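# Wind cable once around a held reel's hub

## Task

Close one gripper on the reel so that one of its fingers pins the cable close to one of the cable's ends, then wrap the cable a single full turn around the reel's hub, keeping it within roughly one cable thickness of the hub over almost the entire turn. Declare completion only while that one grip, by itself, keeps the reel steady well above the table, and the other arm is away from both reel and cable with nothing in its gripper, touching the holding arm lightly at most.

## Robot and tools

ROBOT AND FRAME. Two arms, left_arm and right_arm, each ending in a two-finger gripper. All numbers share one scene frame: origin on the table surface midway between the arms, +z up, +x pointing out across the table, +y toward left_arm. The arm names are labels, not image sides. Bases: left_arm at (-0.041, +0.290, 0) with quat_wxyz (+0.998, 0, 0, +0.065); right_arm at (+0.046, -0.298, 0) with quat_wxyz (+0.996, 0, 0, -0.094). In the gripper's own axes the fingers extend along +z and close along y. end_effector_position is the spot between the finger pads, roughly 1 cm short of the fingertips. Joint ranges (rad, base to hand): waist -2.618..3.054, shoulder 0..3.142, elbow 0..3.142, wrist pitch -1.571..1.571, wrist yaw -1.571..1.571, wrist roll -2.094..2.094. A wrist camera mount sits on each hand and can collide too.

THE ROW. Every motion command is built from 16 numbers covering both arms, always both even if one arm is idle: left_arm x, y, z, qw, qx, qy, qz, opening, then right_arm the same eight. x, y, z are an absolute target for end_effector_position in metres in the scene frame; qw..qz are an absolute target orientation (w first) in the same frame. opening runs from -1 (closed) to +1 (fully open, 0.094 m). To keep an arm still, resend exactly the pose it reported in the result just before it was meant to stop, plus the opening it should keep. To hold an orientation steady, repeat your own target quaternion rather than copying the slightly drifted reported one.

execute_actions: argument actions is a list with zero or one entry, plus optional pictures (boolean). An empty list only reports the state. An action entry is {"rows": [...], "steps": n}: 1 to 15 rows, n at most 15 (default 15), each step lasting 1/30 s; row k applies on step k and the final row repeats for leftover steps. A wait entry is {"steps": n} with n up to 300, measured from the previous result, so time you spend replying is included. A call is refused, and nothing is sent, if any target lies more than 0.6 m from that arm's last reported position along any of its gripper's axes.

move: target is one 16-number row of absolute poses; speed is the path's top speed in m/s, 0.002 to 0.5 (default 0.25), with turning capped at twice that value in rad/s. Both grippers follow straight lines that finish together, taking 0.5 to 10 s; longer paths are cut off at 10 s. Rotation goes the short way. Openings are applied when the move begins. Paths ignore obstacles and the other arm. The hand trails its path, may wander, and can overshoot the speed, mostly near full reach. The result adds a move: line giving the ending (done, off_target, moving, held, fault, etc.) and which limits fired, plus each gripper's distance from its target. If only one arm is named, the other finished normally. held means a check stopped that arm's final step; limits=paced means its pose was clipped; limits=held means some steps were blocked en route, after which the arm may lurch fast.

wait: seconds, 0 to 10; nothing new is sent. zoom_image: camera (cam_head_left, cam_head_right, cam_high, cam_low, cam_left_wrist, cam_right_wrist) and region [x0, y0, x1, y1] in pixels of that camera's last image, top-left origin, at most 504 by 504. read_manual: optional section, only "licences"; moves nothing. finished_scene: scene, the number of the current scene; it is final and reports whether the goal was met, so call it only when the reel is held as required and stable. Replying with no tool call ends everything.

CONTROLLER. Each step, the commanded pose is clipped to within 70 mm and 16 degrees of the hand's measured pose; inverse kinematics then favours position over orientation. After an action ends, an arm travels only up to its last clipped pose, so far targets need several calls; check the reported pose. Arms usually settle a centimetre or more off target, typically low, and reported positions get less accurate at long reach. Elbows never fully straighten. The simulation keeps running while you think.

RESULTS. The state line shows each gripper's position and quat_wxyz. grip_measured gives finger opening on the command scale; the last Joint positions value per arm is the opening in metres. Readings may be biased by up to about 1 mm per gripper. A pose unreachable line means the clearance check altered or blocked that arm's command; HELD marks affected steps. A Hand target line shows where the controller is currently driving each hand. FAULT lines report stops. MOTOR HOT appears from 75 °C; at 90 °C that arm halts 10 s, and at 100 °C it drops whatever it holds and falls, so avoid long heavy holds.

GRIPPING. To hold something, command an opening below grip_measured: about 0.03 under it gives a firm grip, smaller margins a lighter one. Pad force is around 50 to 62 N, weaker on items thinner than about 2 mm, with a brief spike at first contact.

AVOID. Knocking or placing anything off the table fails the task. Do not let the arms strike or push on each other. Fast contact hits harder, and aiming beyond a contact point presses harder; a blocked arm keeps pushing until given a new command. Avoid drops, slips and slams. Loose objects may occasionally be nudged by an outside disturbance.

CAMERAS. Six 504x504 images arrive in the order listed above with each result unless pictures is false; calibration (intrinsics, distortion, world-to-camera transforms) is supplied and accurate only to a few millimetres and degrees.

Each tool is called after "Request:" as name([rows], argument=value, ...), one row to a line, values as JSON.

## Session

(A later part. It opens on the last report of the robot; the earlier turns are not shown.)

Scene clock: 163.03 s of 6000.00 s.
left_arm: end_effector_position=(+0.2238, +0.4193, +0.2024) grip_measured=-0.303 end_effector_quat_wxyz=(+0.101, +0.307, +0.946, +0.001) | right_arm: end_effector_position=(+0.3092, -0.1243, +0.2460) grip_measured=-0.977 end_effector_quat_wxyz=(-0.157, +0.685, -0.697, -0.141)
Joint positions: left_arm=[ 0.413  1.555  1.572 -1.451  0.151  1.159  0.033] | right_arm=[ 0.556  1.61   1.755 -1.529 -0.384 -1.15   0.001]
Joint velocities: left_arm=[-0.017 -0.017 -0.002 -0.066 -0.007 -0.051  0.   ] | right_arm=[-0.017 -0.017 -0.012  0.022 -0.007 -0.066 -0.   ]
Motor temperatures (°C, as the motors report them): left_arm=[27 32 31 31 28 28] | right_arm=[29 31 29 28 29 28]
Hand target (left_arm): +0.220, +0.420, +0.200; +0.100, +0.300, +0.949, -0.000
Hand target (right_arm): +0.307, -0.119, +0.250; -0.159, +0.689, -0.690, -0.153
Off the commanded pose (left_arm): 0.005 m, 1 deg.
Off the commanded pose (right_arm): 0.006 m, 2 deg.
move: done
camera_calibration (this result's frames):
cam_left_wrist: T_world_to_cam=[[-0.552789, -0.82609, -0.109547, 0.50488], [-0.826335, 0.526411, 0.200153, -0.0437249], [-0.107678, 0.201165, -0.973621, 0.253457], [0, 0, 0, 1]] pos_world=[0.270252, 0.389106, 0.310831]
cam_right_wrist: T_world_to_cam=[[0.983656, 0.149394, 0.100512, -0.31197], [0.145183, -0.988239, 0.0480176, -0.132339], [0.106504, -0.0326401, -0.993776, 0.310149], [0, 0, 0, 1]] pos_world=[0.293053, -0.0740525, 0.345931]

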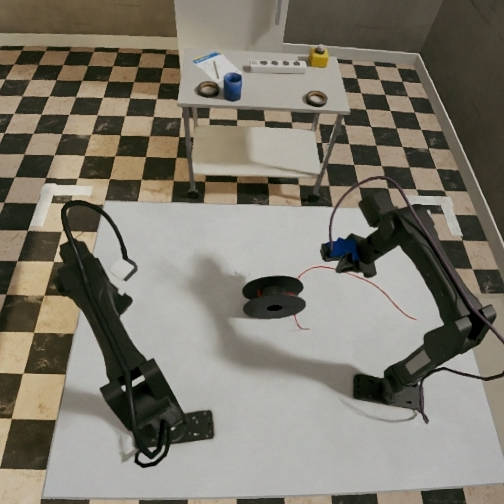

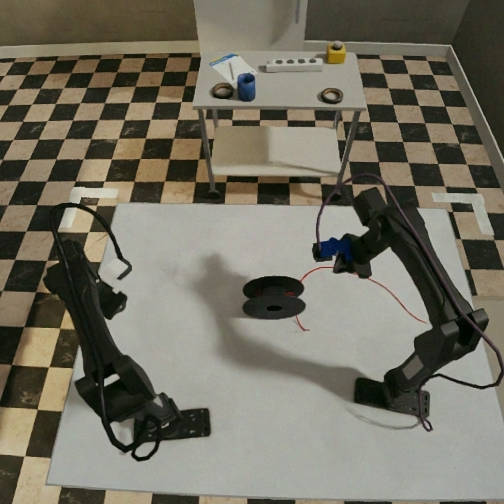

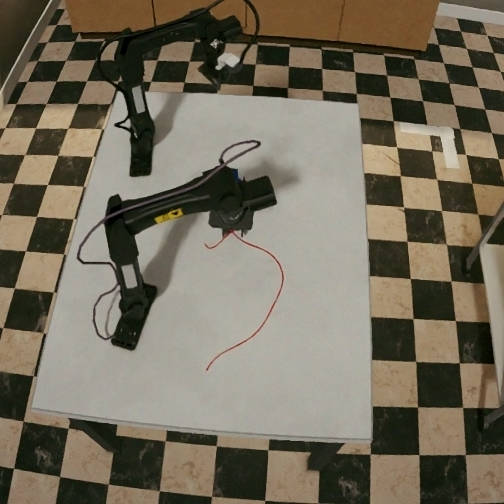

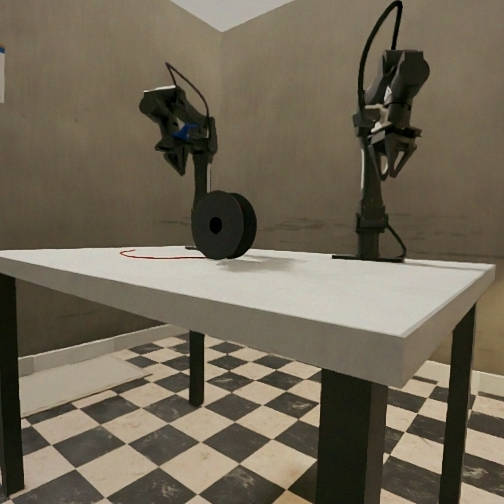

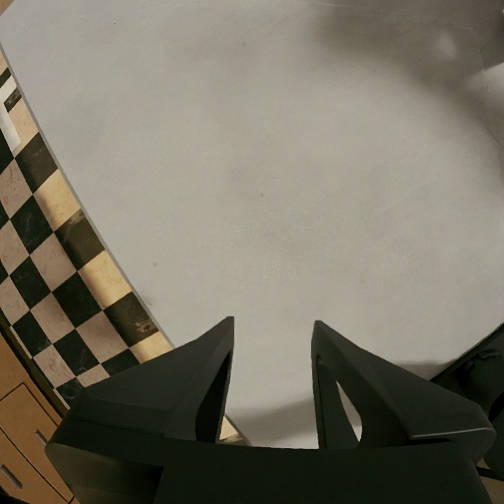

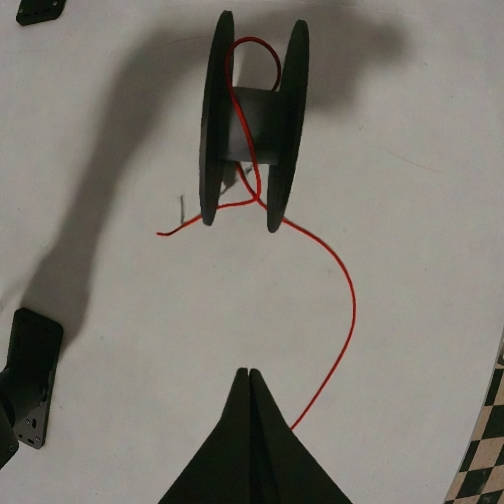

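Missed; go lower.

Request:
move(target=[0.22,0.42,0.2,0.1,0.3,0.95,0,-0.3,0.338,-0.36,0.03,0,-0.26,0.966,0,-0.2])

Request:
move(target=[0.22,0.42,0.2,0.1,0.3,0.95,0,-0.3,0.335,-0.36,0.0,0,-0.26,0.966,0,-0.2], speed=0.05)

Request:
move(target=[0.22,0.42,0.2,0.1,0.3,0.95,0,-0.3,0.335,-0.36,0.0,0,-0.26,0.966,0,-0.98])

Scene clock: 173.53 s of 6000.00 s.
left_arm: end_effector_position=(+0.2238, +0.4193, +0.2024) grip_measured=-0.303 end_effector_quat_wxyz=(+0.101, +0.307, +0.946, +0.001) | right_arm: end_effector_position=(+0.3440, -0.3594, +0.0350) grip_measured=-0.203 end_effector_quat_wxyz=(-0.000, -0.267, +0.964, -0.006)
Joint positions: left_arm=[ 0.413  1.555  1.572 -1.451  0.151  1.159  0.033] | right_arm=[-0.011  1.757  1.132 -0.94   0.011 -0.741  0.037]
Joint velocities: left_arm=[-0.002  0.002 -0.007 -0.007 -0.051 -0.007 -0.001] | right_arm=[-0.002 -0.007 -0.002 -0.007  0.051 -0.022  0.   ]
Motor temperatures (°C, as the motors report them): left_arm=[27 31 31 31 28 28] | right_arm=[29 30 29 28 29 28]
Hand target (left_arm): +0.220, +0.420, +0.200; +0.100, +0.300, +0.949, -0.000
Hand target (right_arm): +0.341, -0.361, +0.030; -0.006, -0.261, +0.965, -0.006
Off the commanded pose (left_arm): 0.005 m, 1 deg.
Off the commanded pose (right_arm): 0.008 m, 1 deg.
After step 180, 1.73 s passed at rest.
move: done
camera_calibration (this result's frames):
cam_left_wrist: T_world_to_cam=[[-0.552789, -0.82609, -0.109547, 0.50488], [-0.826335, 0.526411, 0.200153, -0.0437249], [-0.107678, 0.201165, -0.973621, 0.253457], [0, 0, 0, 1]] pos_world=[0.270252, 0.389106, 0.310831]
cam_right_wrist: T_world_to_cam=[[0.667665, -0.744311, 0.0149928, -0.499364], [-0.668618, -0.590667, 0.451733, 0.0491298], [-0.327374, -0.311631, -0.892027, 0.134504], [0, 0, 0, 1]] pos_world=[0.41029, -0.300748, 0.105274]

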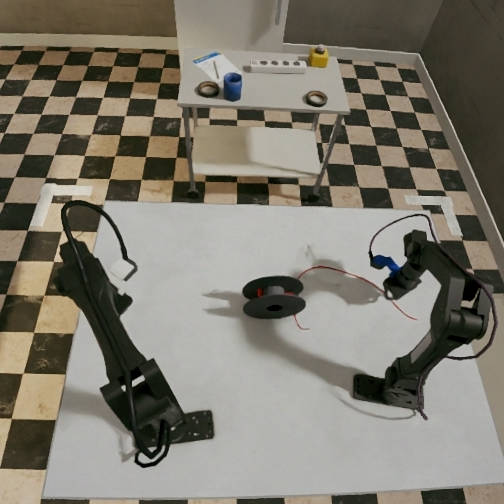

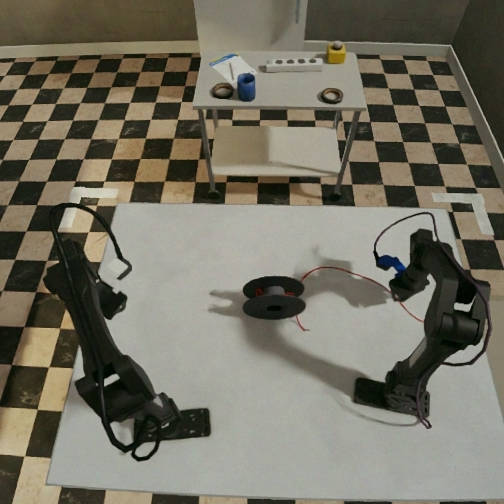

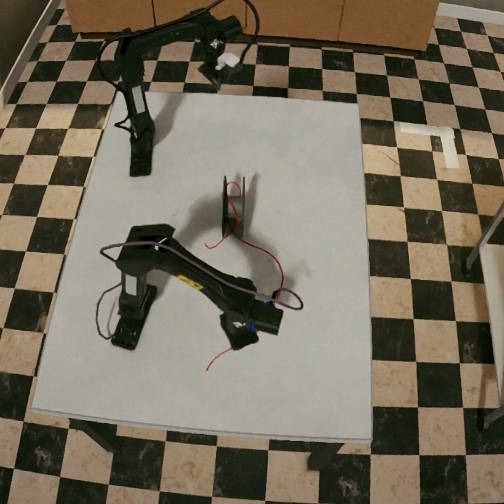

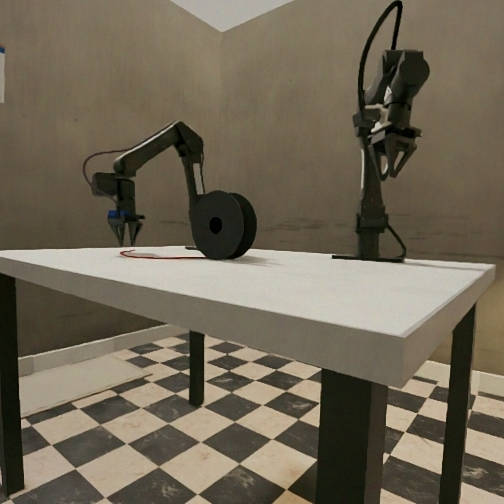

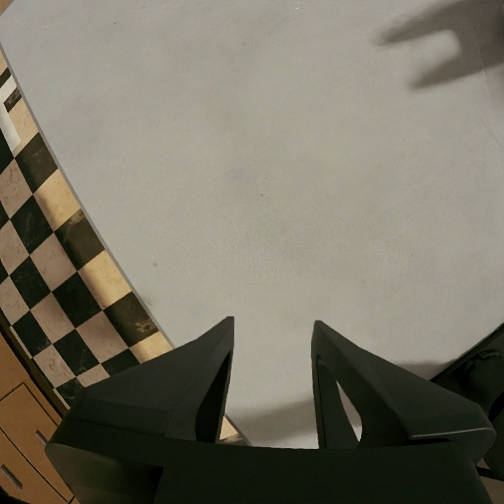

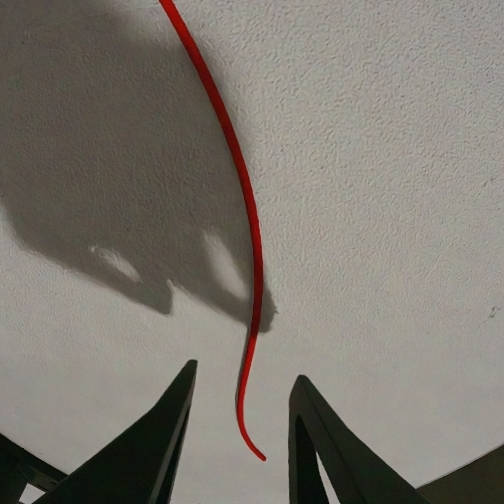

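Scene clock: 174.50 s of 6000.00 s.
left_arm: end_effector_position=(+0.2238, +0.4193, +0.2024) grip_measured=-0.303 end_effector_quat_wxyz=(+0.101, +0.307, +0.946, +0.001) | right_arm: end_effector_position=(+0.3411, -0.3589, +0.0148) grip_measured=-0.203 end_effector_quat_wxyz=(+0.005, -0.267, +0.964, -0.009)
Joint positions: left_arm=[ 0.413  1.555  1.572 -1.451  0.151  1.159  0.033] | right_arm=[-0.012  1.769  1.058 -0.843  0.01  -0.741  0.037]
Joint velocities: left_arm=[-0.007  0.002 -0.017 -0.037 -0.022 -0.022 -0.   ] | right_arm=[-0.002 -0.017  0.007 -0.022 -0.007  0.007  0.   ]
Motor temperatures (°C, as the motors report them): left_arm=[27 31 31 31 28 28] | right_arm=[29 30 29 28 29 28]
Hand target (left_arm): +0.220, +0.420, +0.200; +0.100, +0.300, +0.949, -0.000
Hand target (right_arm): +0.335, -0.360, +0.001; -0.000, -0.260, +0.966, -0.000
Off the commanded pose (left_arm): 0.005 m, 1 deg.
Off the commanded pose (right_arm): 0.016 m, 1 deg.
move: off_target (right_arm)
camera_calibration (this result's frames):
cam_left_wrist: T_world_to_cam=[[-0.552789, -0.82609, -0.109547, 0.50488], [-0.826335, 0.526411, 0.200153, -0.0437249], [-0.107678, 0.201165, -0.973621, 0.253457], [0, 0, 0, 1]] pos_world=[0.270252, 0.389106, 0.310831]
cam_right_wrist: T_world_to_cam=[[0.666593, -0.745042, 0.0237935, -0.496825], [-0.674581, -0.589355, 0.444524, 0.0591799], [-0.317166, -0.312367, -0.895451, 0.112001], [0, 0, 0, 1]] pos_world=[0.406624, -0.300292, 0.0858054]

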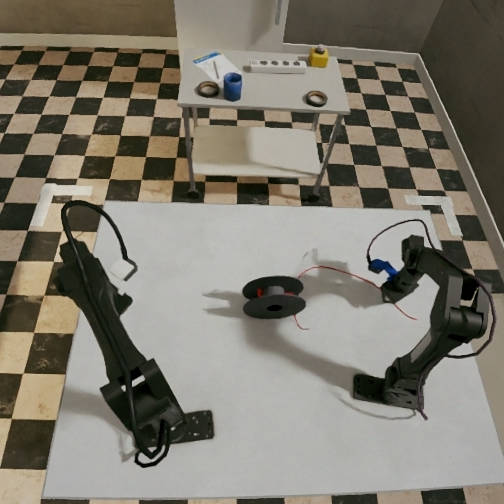

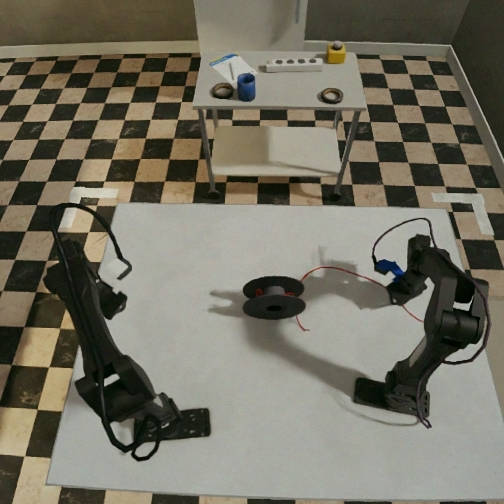

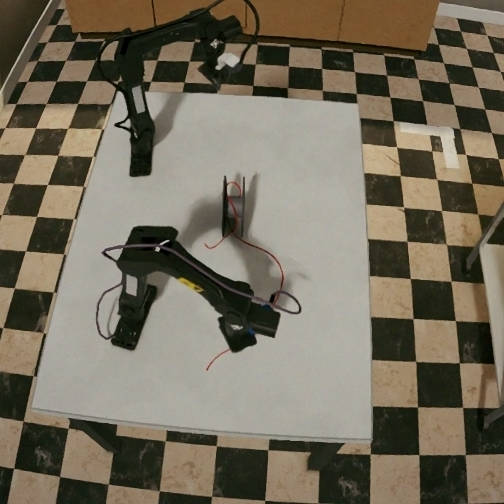

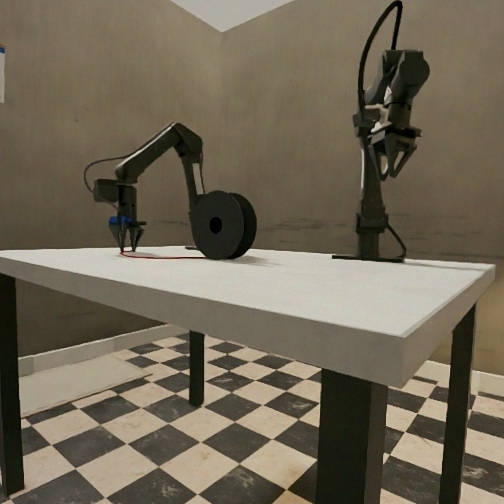

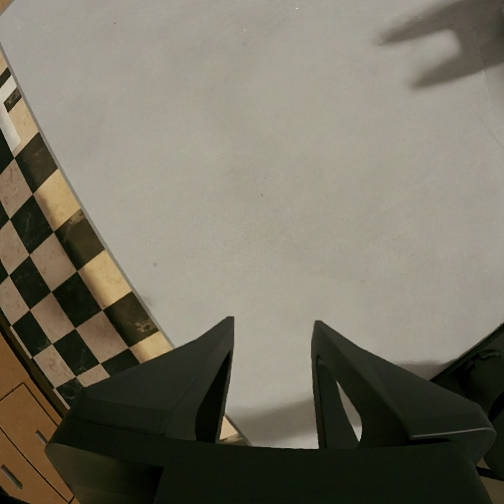

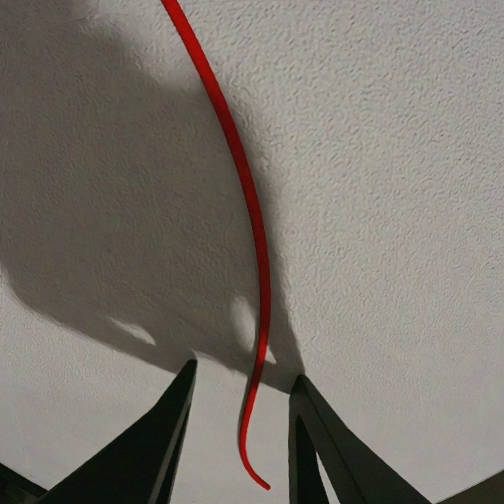

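Scene clock: 175.20 s of 6000.00 s.
left_arm: end_effector_position=(+0.2238, +0.4193, +0.2024) grip_measured=-0.303 end_effector_quat_wxyz=(+0.101, +0.307, +0.946, +0.001) | right_arm: end_effector_position=(+0.3423, -0.3603, +0.0147) grip_measured=-0.966 end_effector_quat_wxyz=(+0.008, -0.266, +0.964, -0.011)
Joint positions: left_arm=[ 0.413  1.555  1.572 -1.451  0.151  1.159  0.033] | right_arm=[-0.015  1.768  1.057 -0.835  0.012 -0.741  0.002]
Joint velocities: left_arm=[-0.002 -0.002 -0.022 -0.037 -0.007  0.007  0.001] | right_arm=[-0.012  0.007  0.007  0.007  0.022  0.066 -0.001]
Motor temperatures (°C, as the motors report them): left_arm=[27 31 31 31 28 28] | right_arm=[29 30 29 28 29 28]
Hand target (left_arm): +0.220, +0.420, +0.200; +0.100, +0.299, +0.949, -0.000
Hand target (right_arm): +0.335, -0.360, +0.001; -0.000, -0.260, +0.966, +0.000
Off the commanded pose (left_arm): 0.005 m, 1 deg.
Off the commanded pose (right_arm): 0.016 m, 2 deg.
move: off_target (right_arm)
camera_calibration (this result's frames):
cam_left_wrist: T_world_to_cam=[[-0.552482, -0.826304, -0.109474, 0.504886], [-0.826528, 0.526117, 0.200133, -0.0435546], [-0.107775, 0.201053, -0.973633, 0.253529], [0, 0, 0, 1]] pos_world=[0.270266, 0.389132, 0.310833]
cam_right_wrist: T_world_to_cam=[[0.664404, -0.746763, 0.0302096, -0.498569], [-0.679015, -0.586253, 0.441868, 0.0618983], [-0.31226, -0.314091, -0.896571, 0.109585], [0, 0, 0, 1]] pos_world=[0.4075, -0.301605, 0.0859619]

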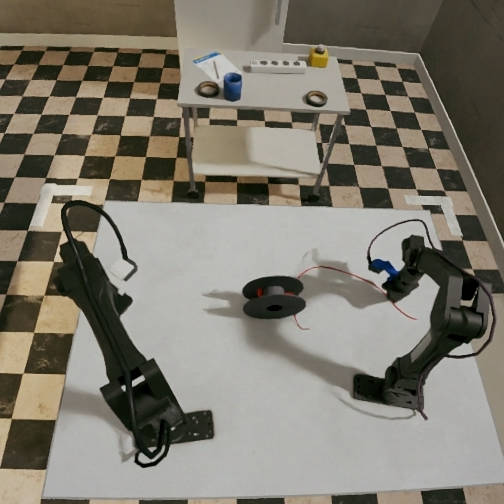

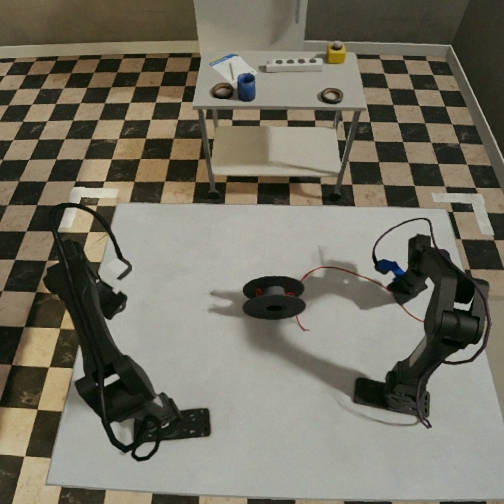

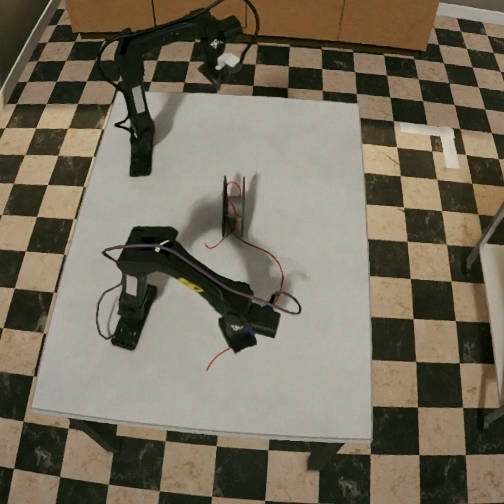

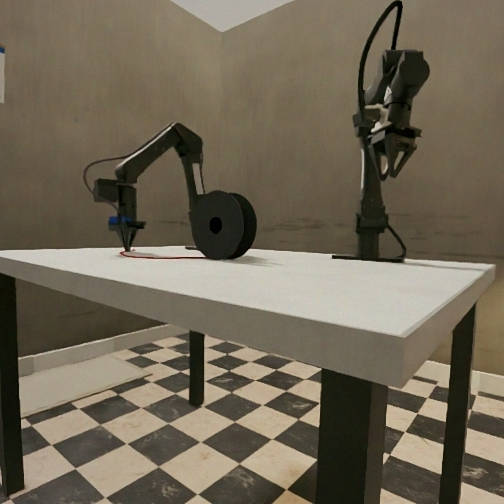

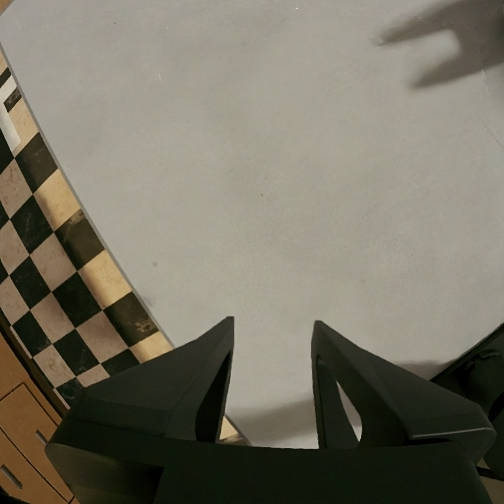

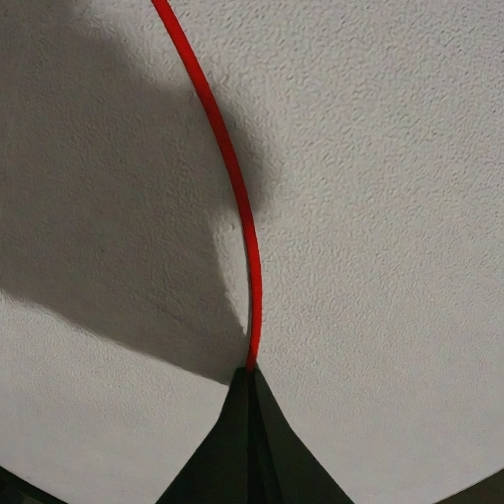

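Request:
move(target=[0.22,0.42,0.2,0.1,0.3,0.95,0,-0.3,0.31,-0.12,0.3,0.32,-0.63,0.63,0.32,-0.98], speed=0.2)

Request:
move(target=[0.22,0.42,0.2,0.1,0.3,0.95,0,-0.3,0.30,0.17,0.25,0.45,-0.545,0.545,0.45,-0.98], speed=0.12)

Scene clock: 183.87 s of 6000.00 s.
left_arm: end_effector_position=(+0.2238, +0.4193, +0.2024) grip_measured=-0.303 end_effector_quat_wxyz=(+0.101, +0.307, +0.946, +0.002) | right_arm: end_effector_position=(+0.3071, -0.1245, +0.2922) grip_measured=-0.966 end_effector_quat_wxyz=(-0.325, +0.628, -0.639, -0.303)
Joint positions: left_arm=[ 0.413  1.555  1.572 -1.451  0.151  1.159  0.033] | right_arm=[ 0.309  1.514  1.624 -1.47  -0.903 -1.33   0.002]
Joint velocities: left_arm=[ 0.002 -0.007  0.002 -0.066  0.007 -0.051 -0.   ] | right_arm=[-0.002 -0.007 -0.012  0.037 -0.037 -0.051  0.001]
Motor temperatures (°C, as the motors report them): left_arm=[27 31 31 31 28 28] | right_arm=[29 30 29 28 29 28]
Hand target (left_arm): +0.220, +0.420, +0.200; +0.100, +0.300, +0.949, +0.000
Hand target (right_arm): +0.305, -0.119, +0.299; -0.329, +0.629, -0.629, -0.317
Off the commanded pose (left_arm): 0.005 m, 1 deg.
Off the commanded pose (right_arm): 0.009 m, 2 deg.
move: done
camera_calibration (this result's frames):
cam_left_wrist: T_world_to_cam=[[-0.552461, -0.826297, -0.109633, 0.504939], [-0.826516, 0.526009, 0.200465, -0.0436355], [-0.107975, 0.201363, -0.973547, 0.253401], [0, 0, 0, 1]] pos_world=[0.270255, 0.389157, 0.310804]
cam_right_wrist: T_world_to_cam=[[0.981491, 0.0837401, 0.172227, -0.34303], [0.150844, -0.892124, -0.425865, 0.0142427], [0.117986, 0.443962, -0.888244, 0.381316], [0, 0, 0, 1]] pos_world=[0.289543, -0.127859, 0.403846]

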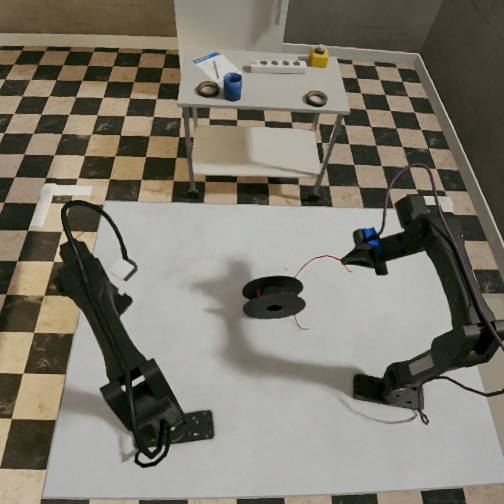

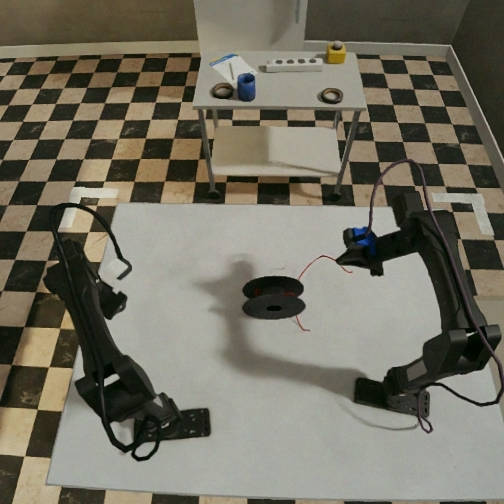

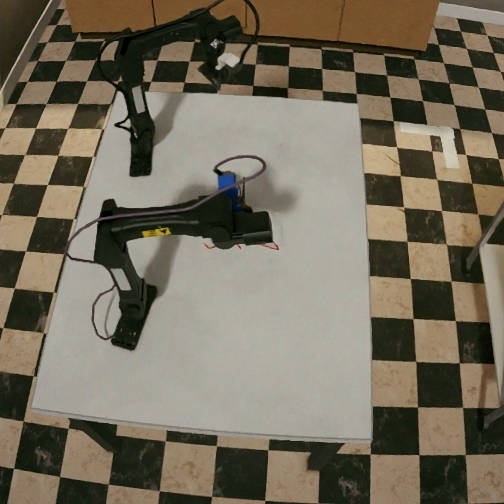

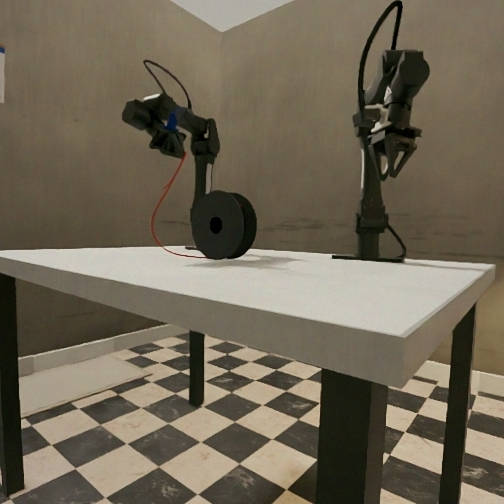

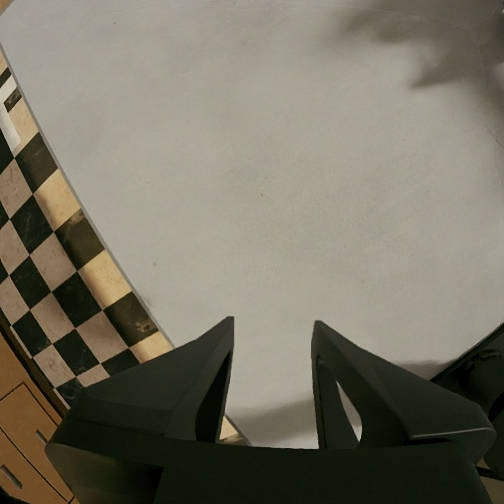

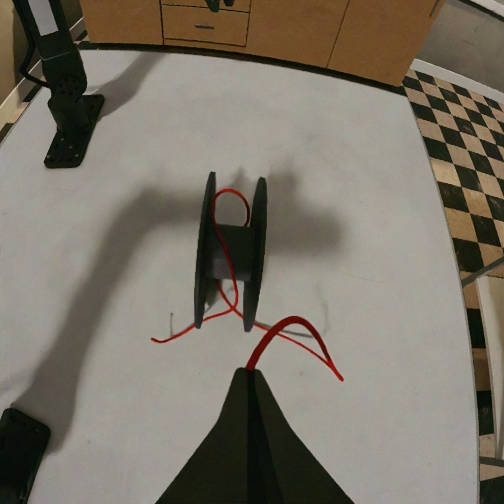

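Scene clock: 186.97 s of 6000.00 s.
left_arm: end_effector_position=(+0.2238, +0.4193, +0.2024) grip_measured=-0.303 end_effector_quat_wxyz=(+0.101, +0.307, +0.946, +0.002) | right_arm: end_effector_position=(+0.2980, +0.1648, +0.2459) grip_measured=-0.966 end_effector_quat_wxyz=(-0.448, +0.539, -0.550, -0.454)
Joint positions: left_arm=[ 0.413  1.555  1.572 -1.451  0.151  1.159  0.033] | right_arm=[ 1.039  1.78   1.215  0.318 -0.703 -0.145  0.002]
Joint velocities: left_arm=[-0.012 -0.007  0.022  0.037 -0.022 -0.007  0.001] | right_arm=[-0.007  0.007  0.017 -0.007 -0.022 -0.022 -0.   ]
Motor temperatures (°C, as the motors report them): left_arm=[27 31 31 31 28 28] | right_arm=[29 30 29 28 29 28]
Hand target (left_arm): +0.220, +0.420, +0.200; +0.100, +0.300, +0.949, -0.000
Hand target (right_arm): +0.300, +0.169, +0.256; -0.456, +0.536, -0.544, -0.456
Off the commanded pose (left_arm): 0.005 m, 1 deg.
Off the commanded pose (right_arm): 0.007 m, 1 deg.
move: done
camera_calibration (this result's frames):
cam_left_wrist: T_world_to_cam=[[-0.552461, -0.826297, -0.109633, 0.504939], [-0.826516, 0.526009, 0.200465, -0.0436355], [-0.107975, 0.201363, -0.973547, 0.253401], [0, 0, 0, 1]] pos_world=[0.270255, 0.389157, 0.310804]
cam_right_wrist: T_world_to_cam=[[0.985206, 0.0261077, 0.169376, -0.341272], [0.150582, -0.603751, -0.782822, 0.294301], [0.0818232, 0.796746, -0.59875, 0.094212], [0, 0, 0, 1]] pos_world=[0.284198, 0.111531, 0.344598]

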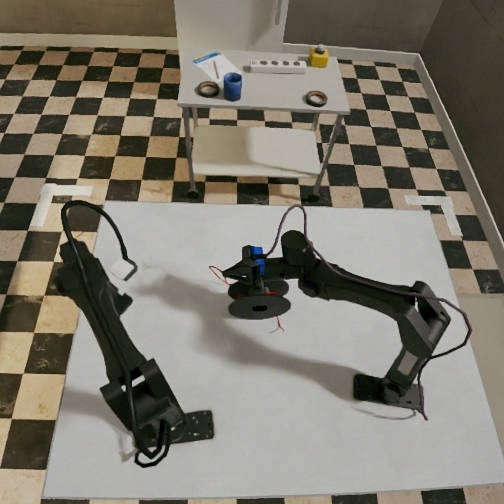

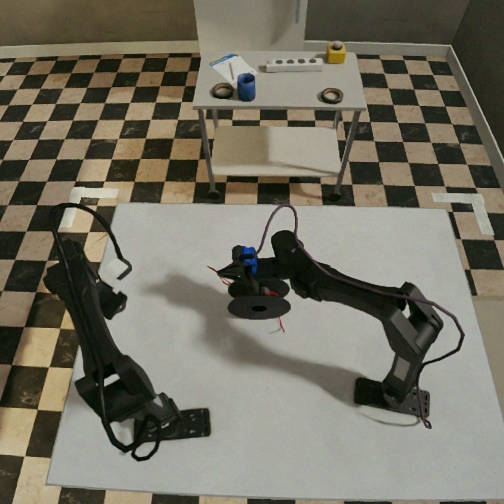

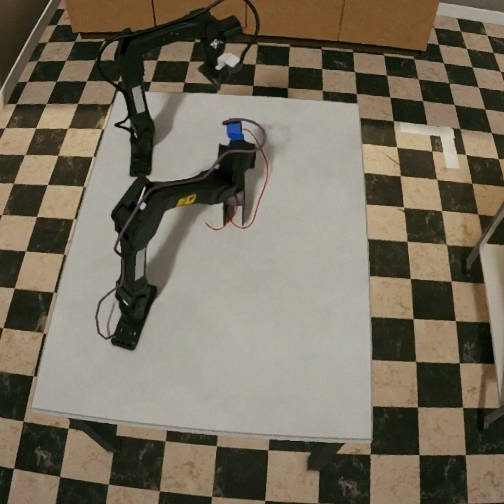

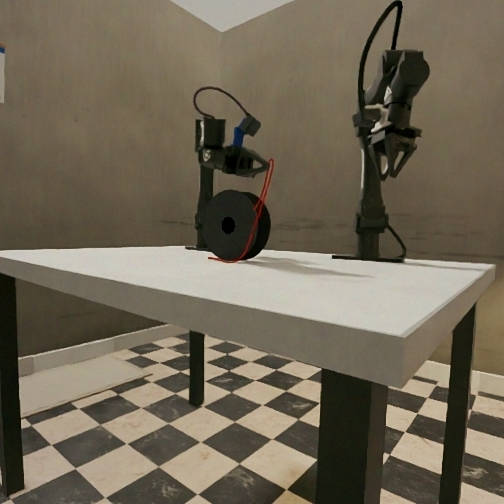

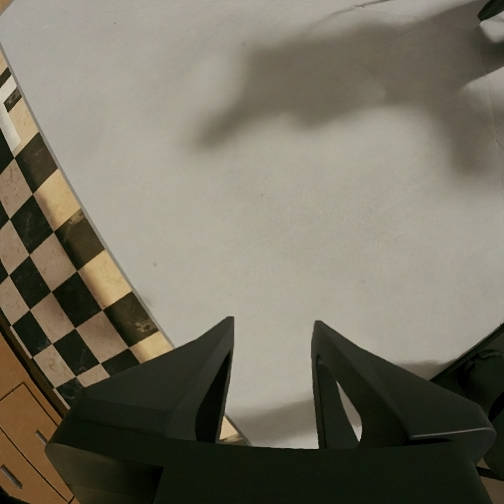

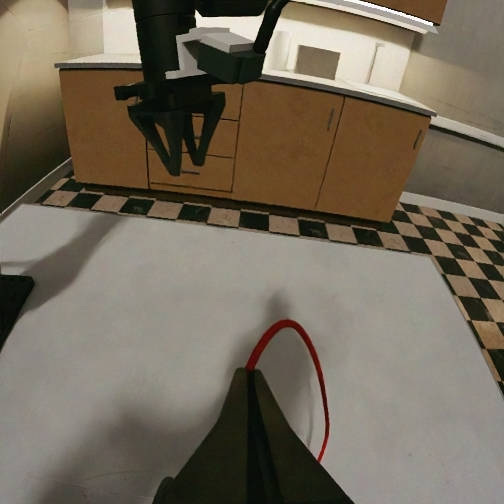

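Request:
move(target=[0.22,0.42,0.2,0.1,0.3,0.95,0,-0.3,0.27,-0.14,0.38,0.45,-0.43,0.65,0.3,-0.98], speed=0.15)

Scene clock: 193.87 s of 6000.00 s.
left_arm: end_effector_position=(+0.2238, +0.4193, +0.2024) grip_measured=-0.303 end_effector_quat_wxyz=(+0.101, +0.307, +0.946, +0.002) | right_arm: end_effector_position=(+0.2697, -0.1398, +0.3677) grip_measured=-0.966 end_effector_quat_wxyz=(+0.469, -0.460, +0.692, +0.299)
Joint positions: left_arm=[ 0.413  1.555  1.572 -1.451  0.151  1.159  0.033] | right_arm=[ 0.231  1.065  1.386 -1.072 -0.978 -0.678  0.002]
Joint velocities: left_arm=[-0.002 -0.002 -0.007  0.037 -0.051  0.007  0.   ] | right_arm=[ 0.012 -0.012 -0.007 -0.037 -0.051 -0.095 -0.   ]
Motor temperatures (°C, as the motors report them): left_arm=[27 31 31 31 28 28] | right_arm=[29 31 30 29 29 28]
Hand target (left_arm): +0.220, +0.420, +0.200; +0.100, +0.300, +0.949, -0.000
Hand target (right_arm): +0.268, -0.140, +0.374; +0.471, -0.461, +0.687, +0.306
Off the commanded pose (left_arm): 0.005 m, 1 deg.
Off the commanded pose (right_arm): 0.012 m, 2 deg.
move: off_target (right_arm)
camera_calibration (this result's frames):
cam_left_wrist: T_world_to_cam=[[-0.552461, -0.826297, -0.109633, 0.504939], [-0.826516, 0.526009, 0.200465, -0.0436355], [-0.107975, 0.201363, -0.973547, 0.253401], [0, 0, 0, 1]] pos_world=[0.270255, 0.389157, 0.310804]
cam_right_wrist: T_world_to_cam=[[0.925655, -0.325961, 0.192126, -0.367581], [-0.133995, -0.757272, -0.639206, 0.212524], [0.353848, 0.56594, -0.74465, 0.360126], [0, 0, 0, 1]] pos_world=[0.241301, -0.162688, 0.474636]

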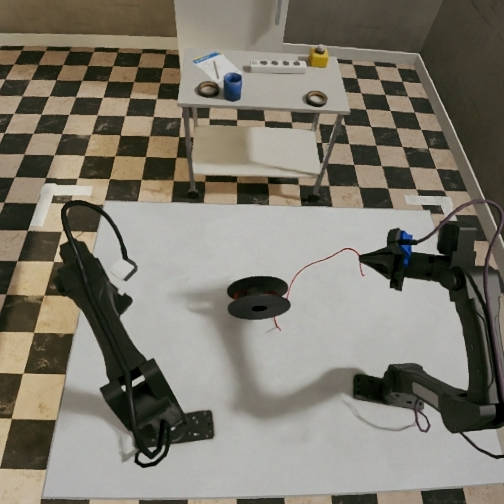

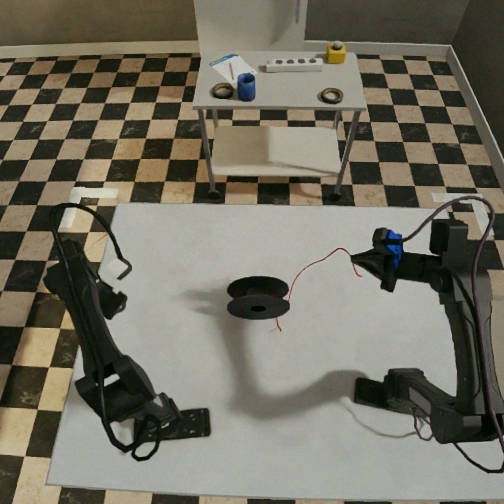

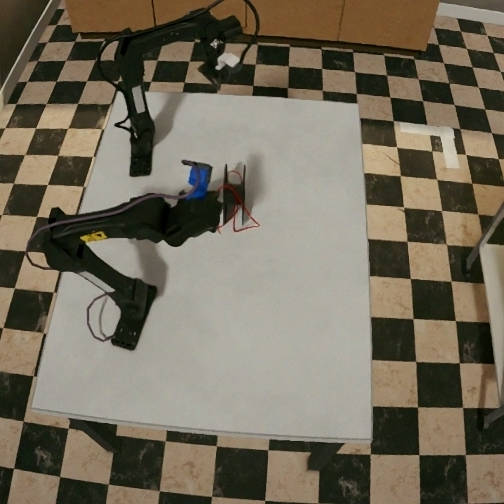

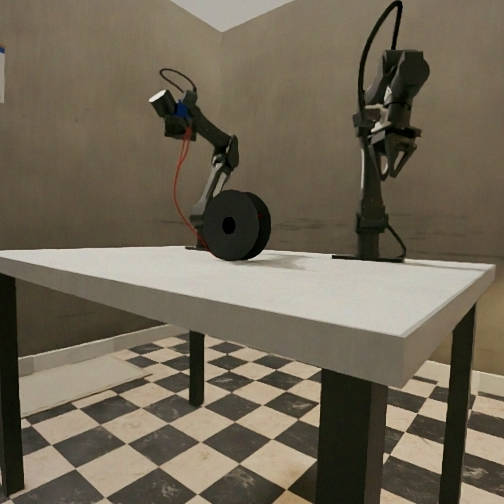

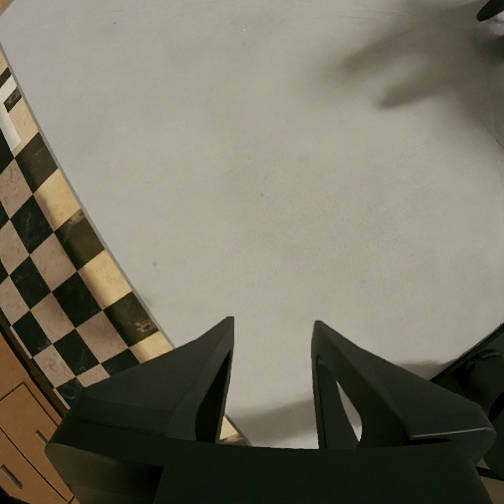

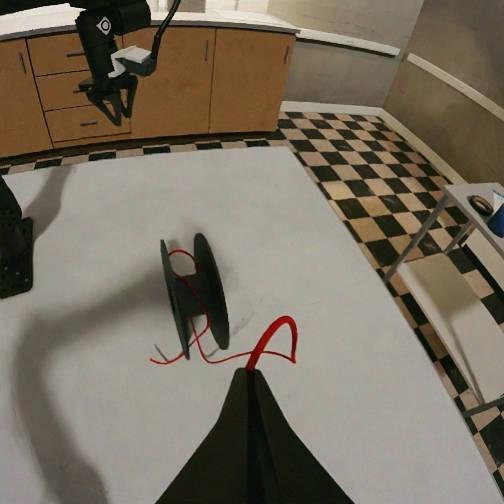

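Request:
move(target=[0.22,0.42,0.2,0.1,0.3,0.95,0,-0.3,0.24,-0.02,0.44,0.5,-0.5,0.5,0.5,-0.98], speed=0.12)

Scene clock: 200.27 s of 6000.00 s.
left_arm: end_effector_position=(+0.2238, +0.4193, +0.2024) grip_measured=-0.303 end_effector_quat_wxyz=(+0.101, +0.307, +0.946, +0.002) | right_arm: end_effector_position=(+0.2389, -0.0253, +0.4499) grip_measured=-0.966 end_effector_quat_wxyz=(-0.520, +0.493, -0.492, -0.494)
Joint positions: left_arm=[ 0.413  1.555  1.572 -1.451  0.151  1.159  0.033] | right_arm=[ 0.651  1.111  1.215 -0.043 -1.083  0.028  0.002]
Joint velocities: left_arm=[ 0.017  0.002  0.002  0.037  0.051 -0.081 -0.001] | right_arm=[-0.002  0.037 -0.002  0.081 -0.007  0.051  0.   ]
Motor temperatures (°C, as the motors report them): left_arm=[27 31 31 31 28 28] | right_arm=[29 30 30 29 29 28]
Hand target (left_arm): +0.220, +0.420, +0.200; +0.100, +0.300, +0.949, -0.000
Hand target (right_arm): +0.238, -0.022, +0.442; +0.506, -0.493, +0.497, +0.503
Off the commanded pose (left_arm): 0.005 m, 1 deg.
Off the commanded pose (right_arm): 0.011 m, 3 deg.
move: off_target (right_arm)
camera_calibration (this result's frames):
cam_left_wrist: T_world_to_cam=[[-0.552461, -0.826297, -0.109633, 0.504939], [-0.826516, 0.526009, 0.200465, -0.0436355], [-0.107975, 0.201363, -0.973547, 0.253401], [0, 0, 0, 1]] pos_world=[0.270255, 0.389157, 0.310804]
cam_right_wrist: T_world_to_cam=[[0.976179, -0.034906, 0.214141, -0.332117], [0.179319, -0.425833, -0.886854, 0.392565], [0.122145, 0.904128, -0.40943, 0.280602], [0, 0, 0, 1]] pos_world=[0.219537, -0.0981261, 0.534155]

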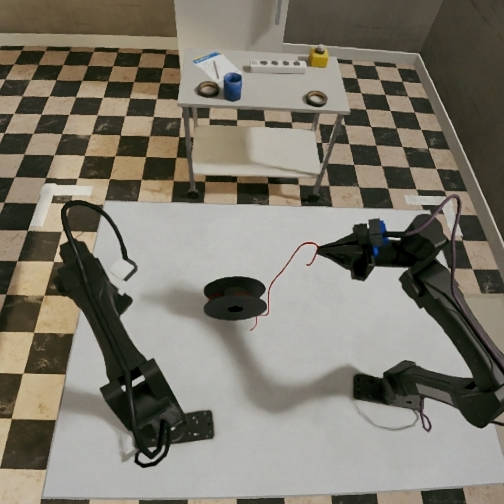

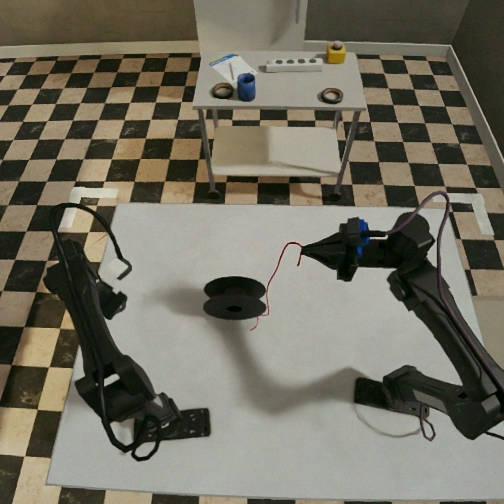

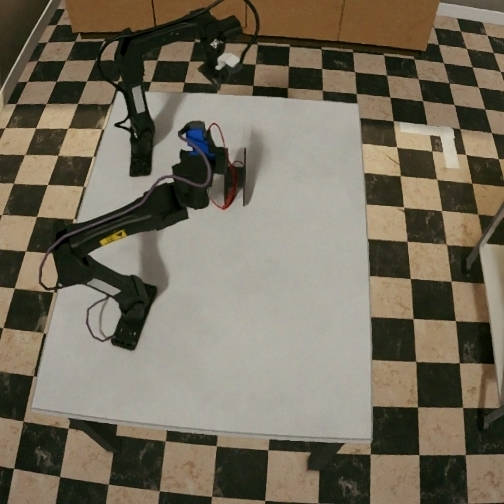

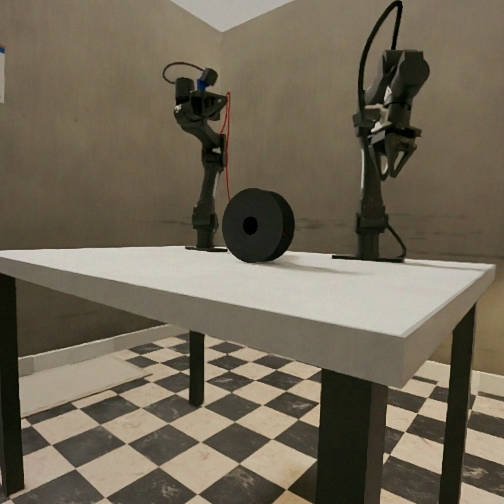

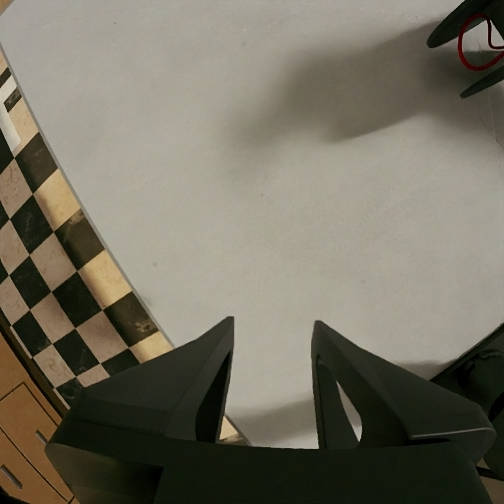

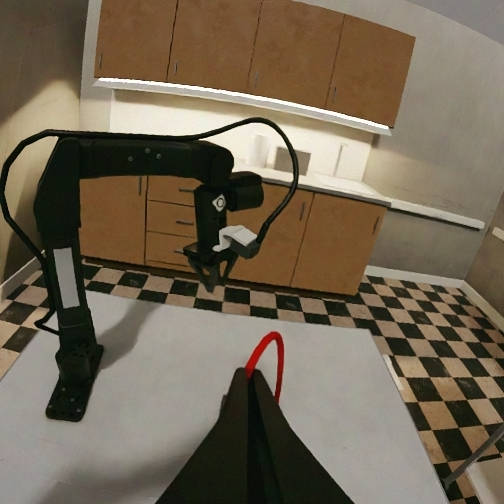

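Request:
zoom_image(camera="cam_high", region=[190, 110, 280, 230])

Request:
zoom_image(camera="cam_head_right", region=[190, 230, 320, 340])

Region (190, 110, 280, 230) of cam_high's 504x504 image, scaled by 4.200, with more detail than that image has; it fills the left 378 columns of this view, and the rest is white.

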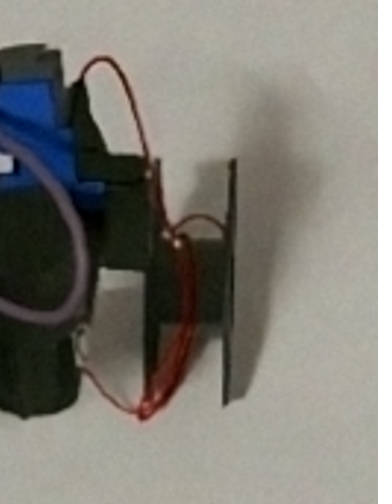

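Region (190, 230, 320, 340) of cam_head_right's 504x504 image, scaled by 3.877, with more detail than that image has; it fills the top 426 rows of this view, and the rest is white.

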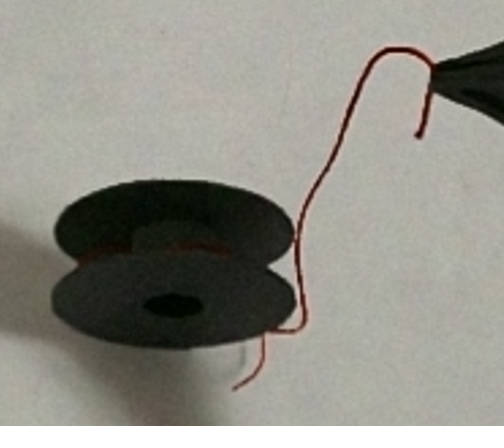

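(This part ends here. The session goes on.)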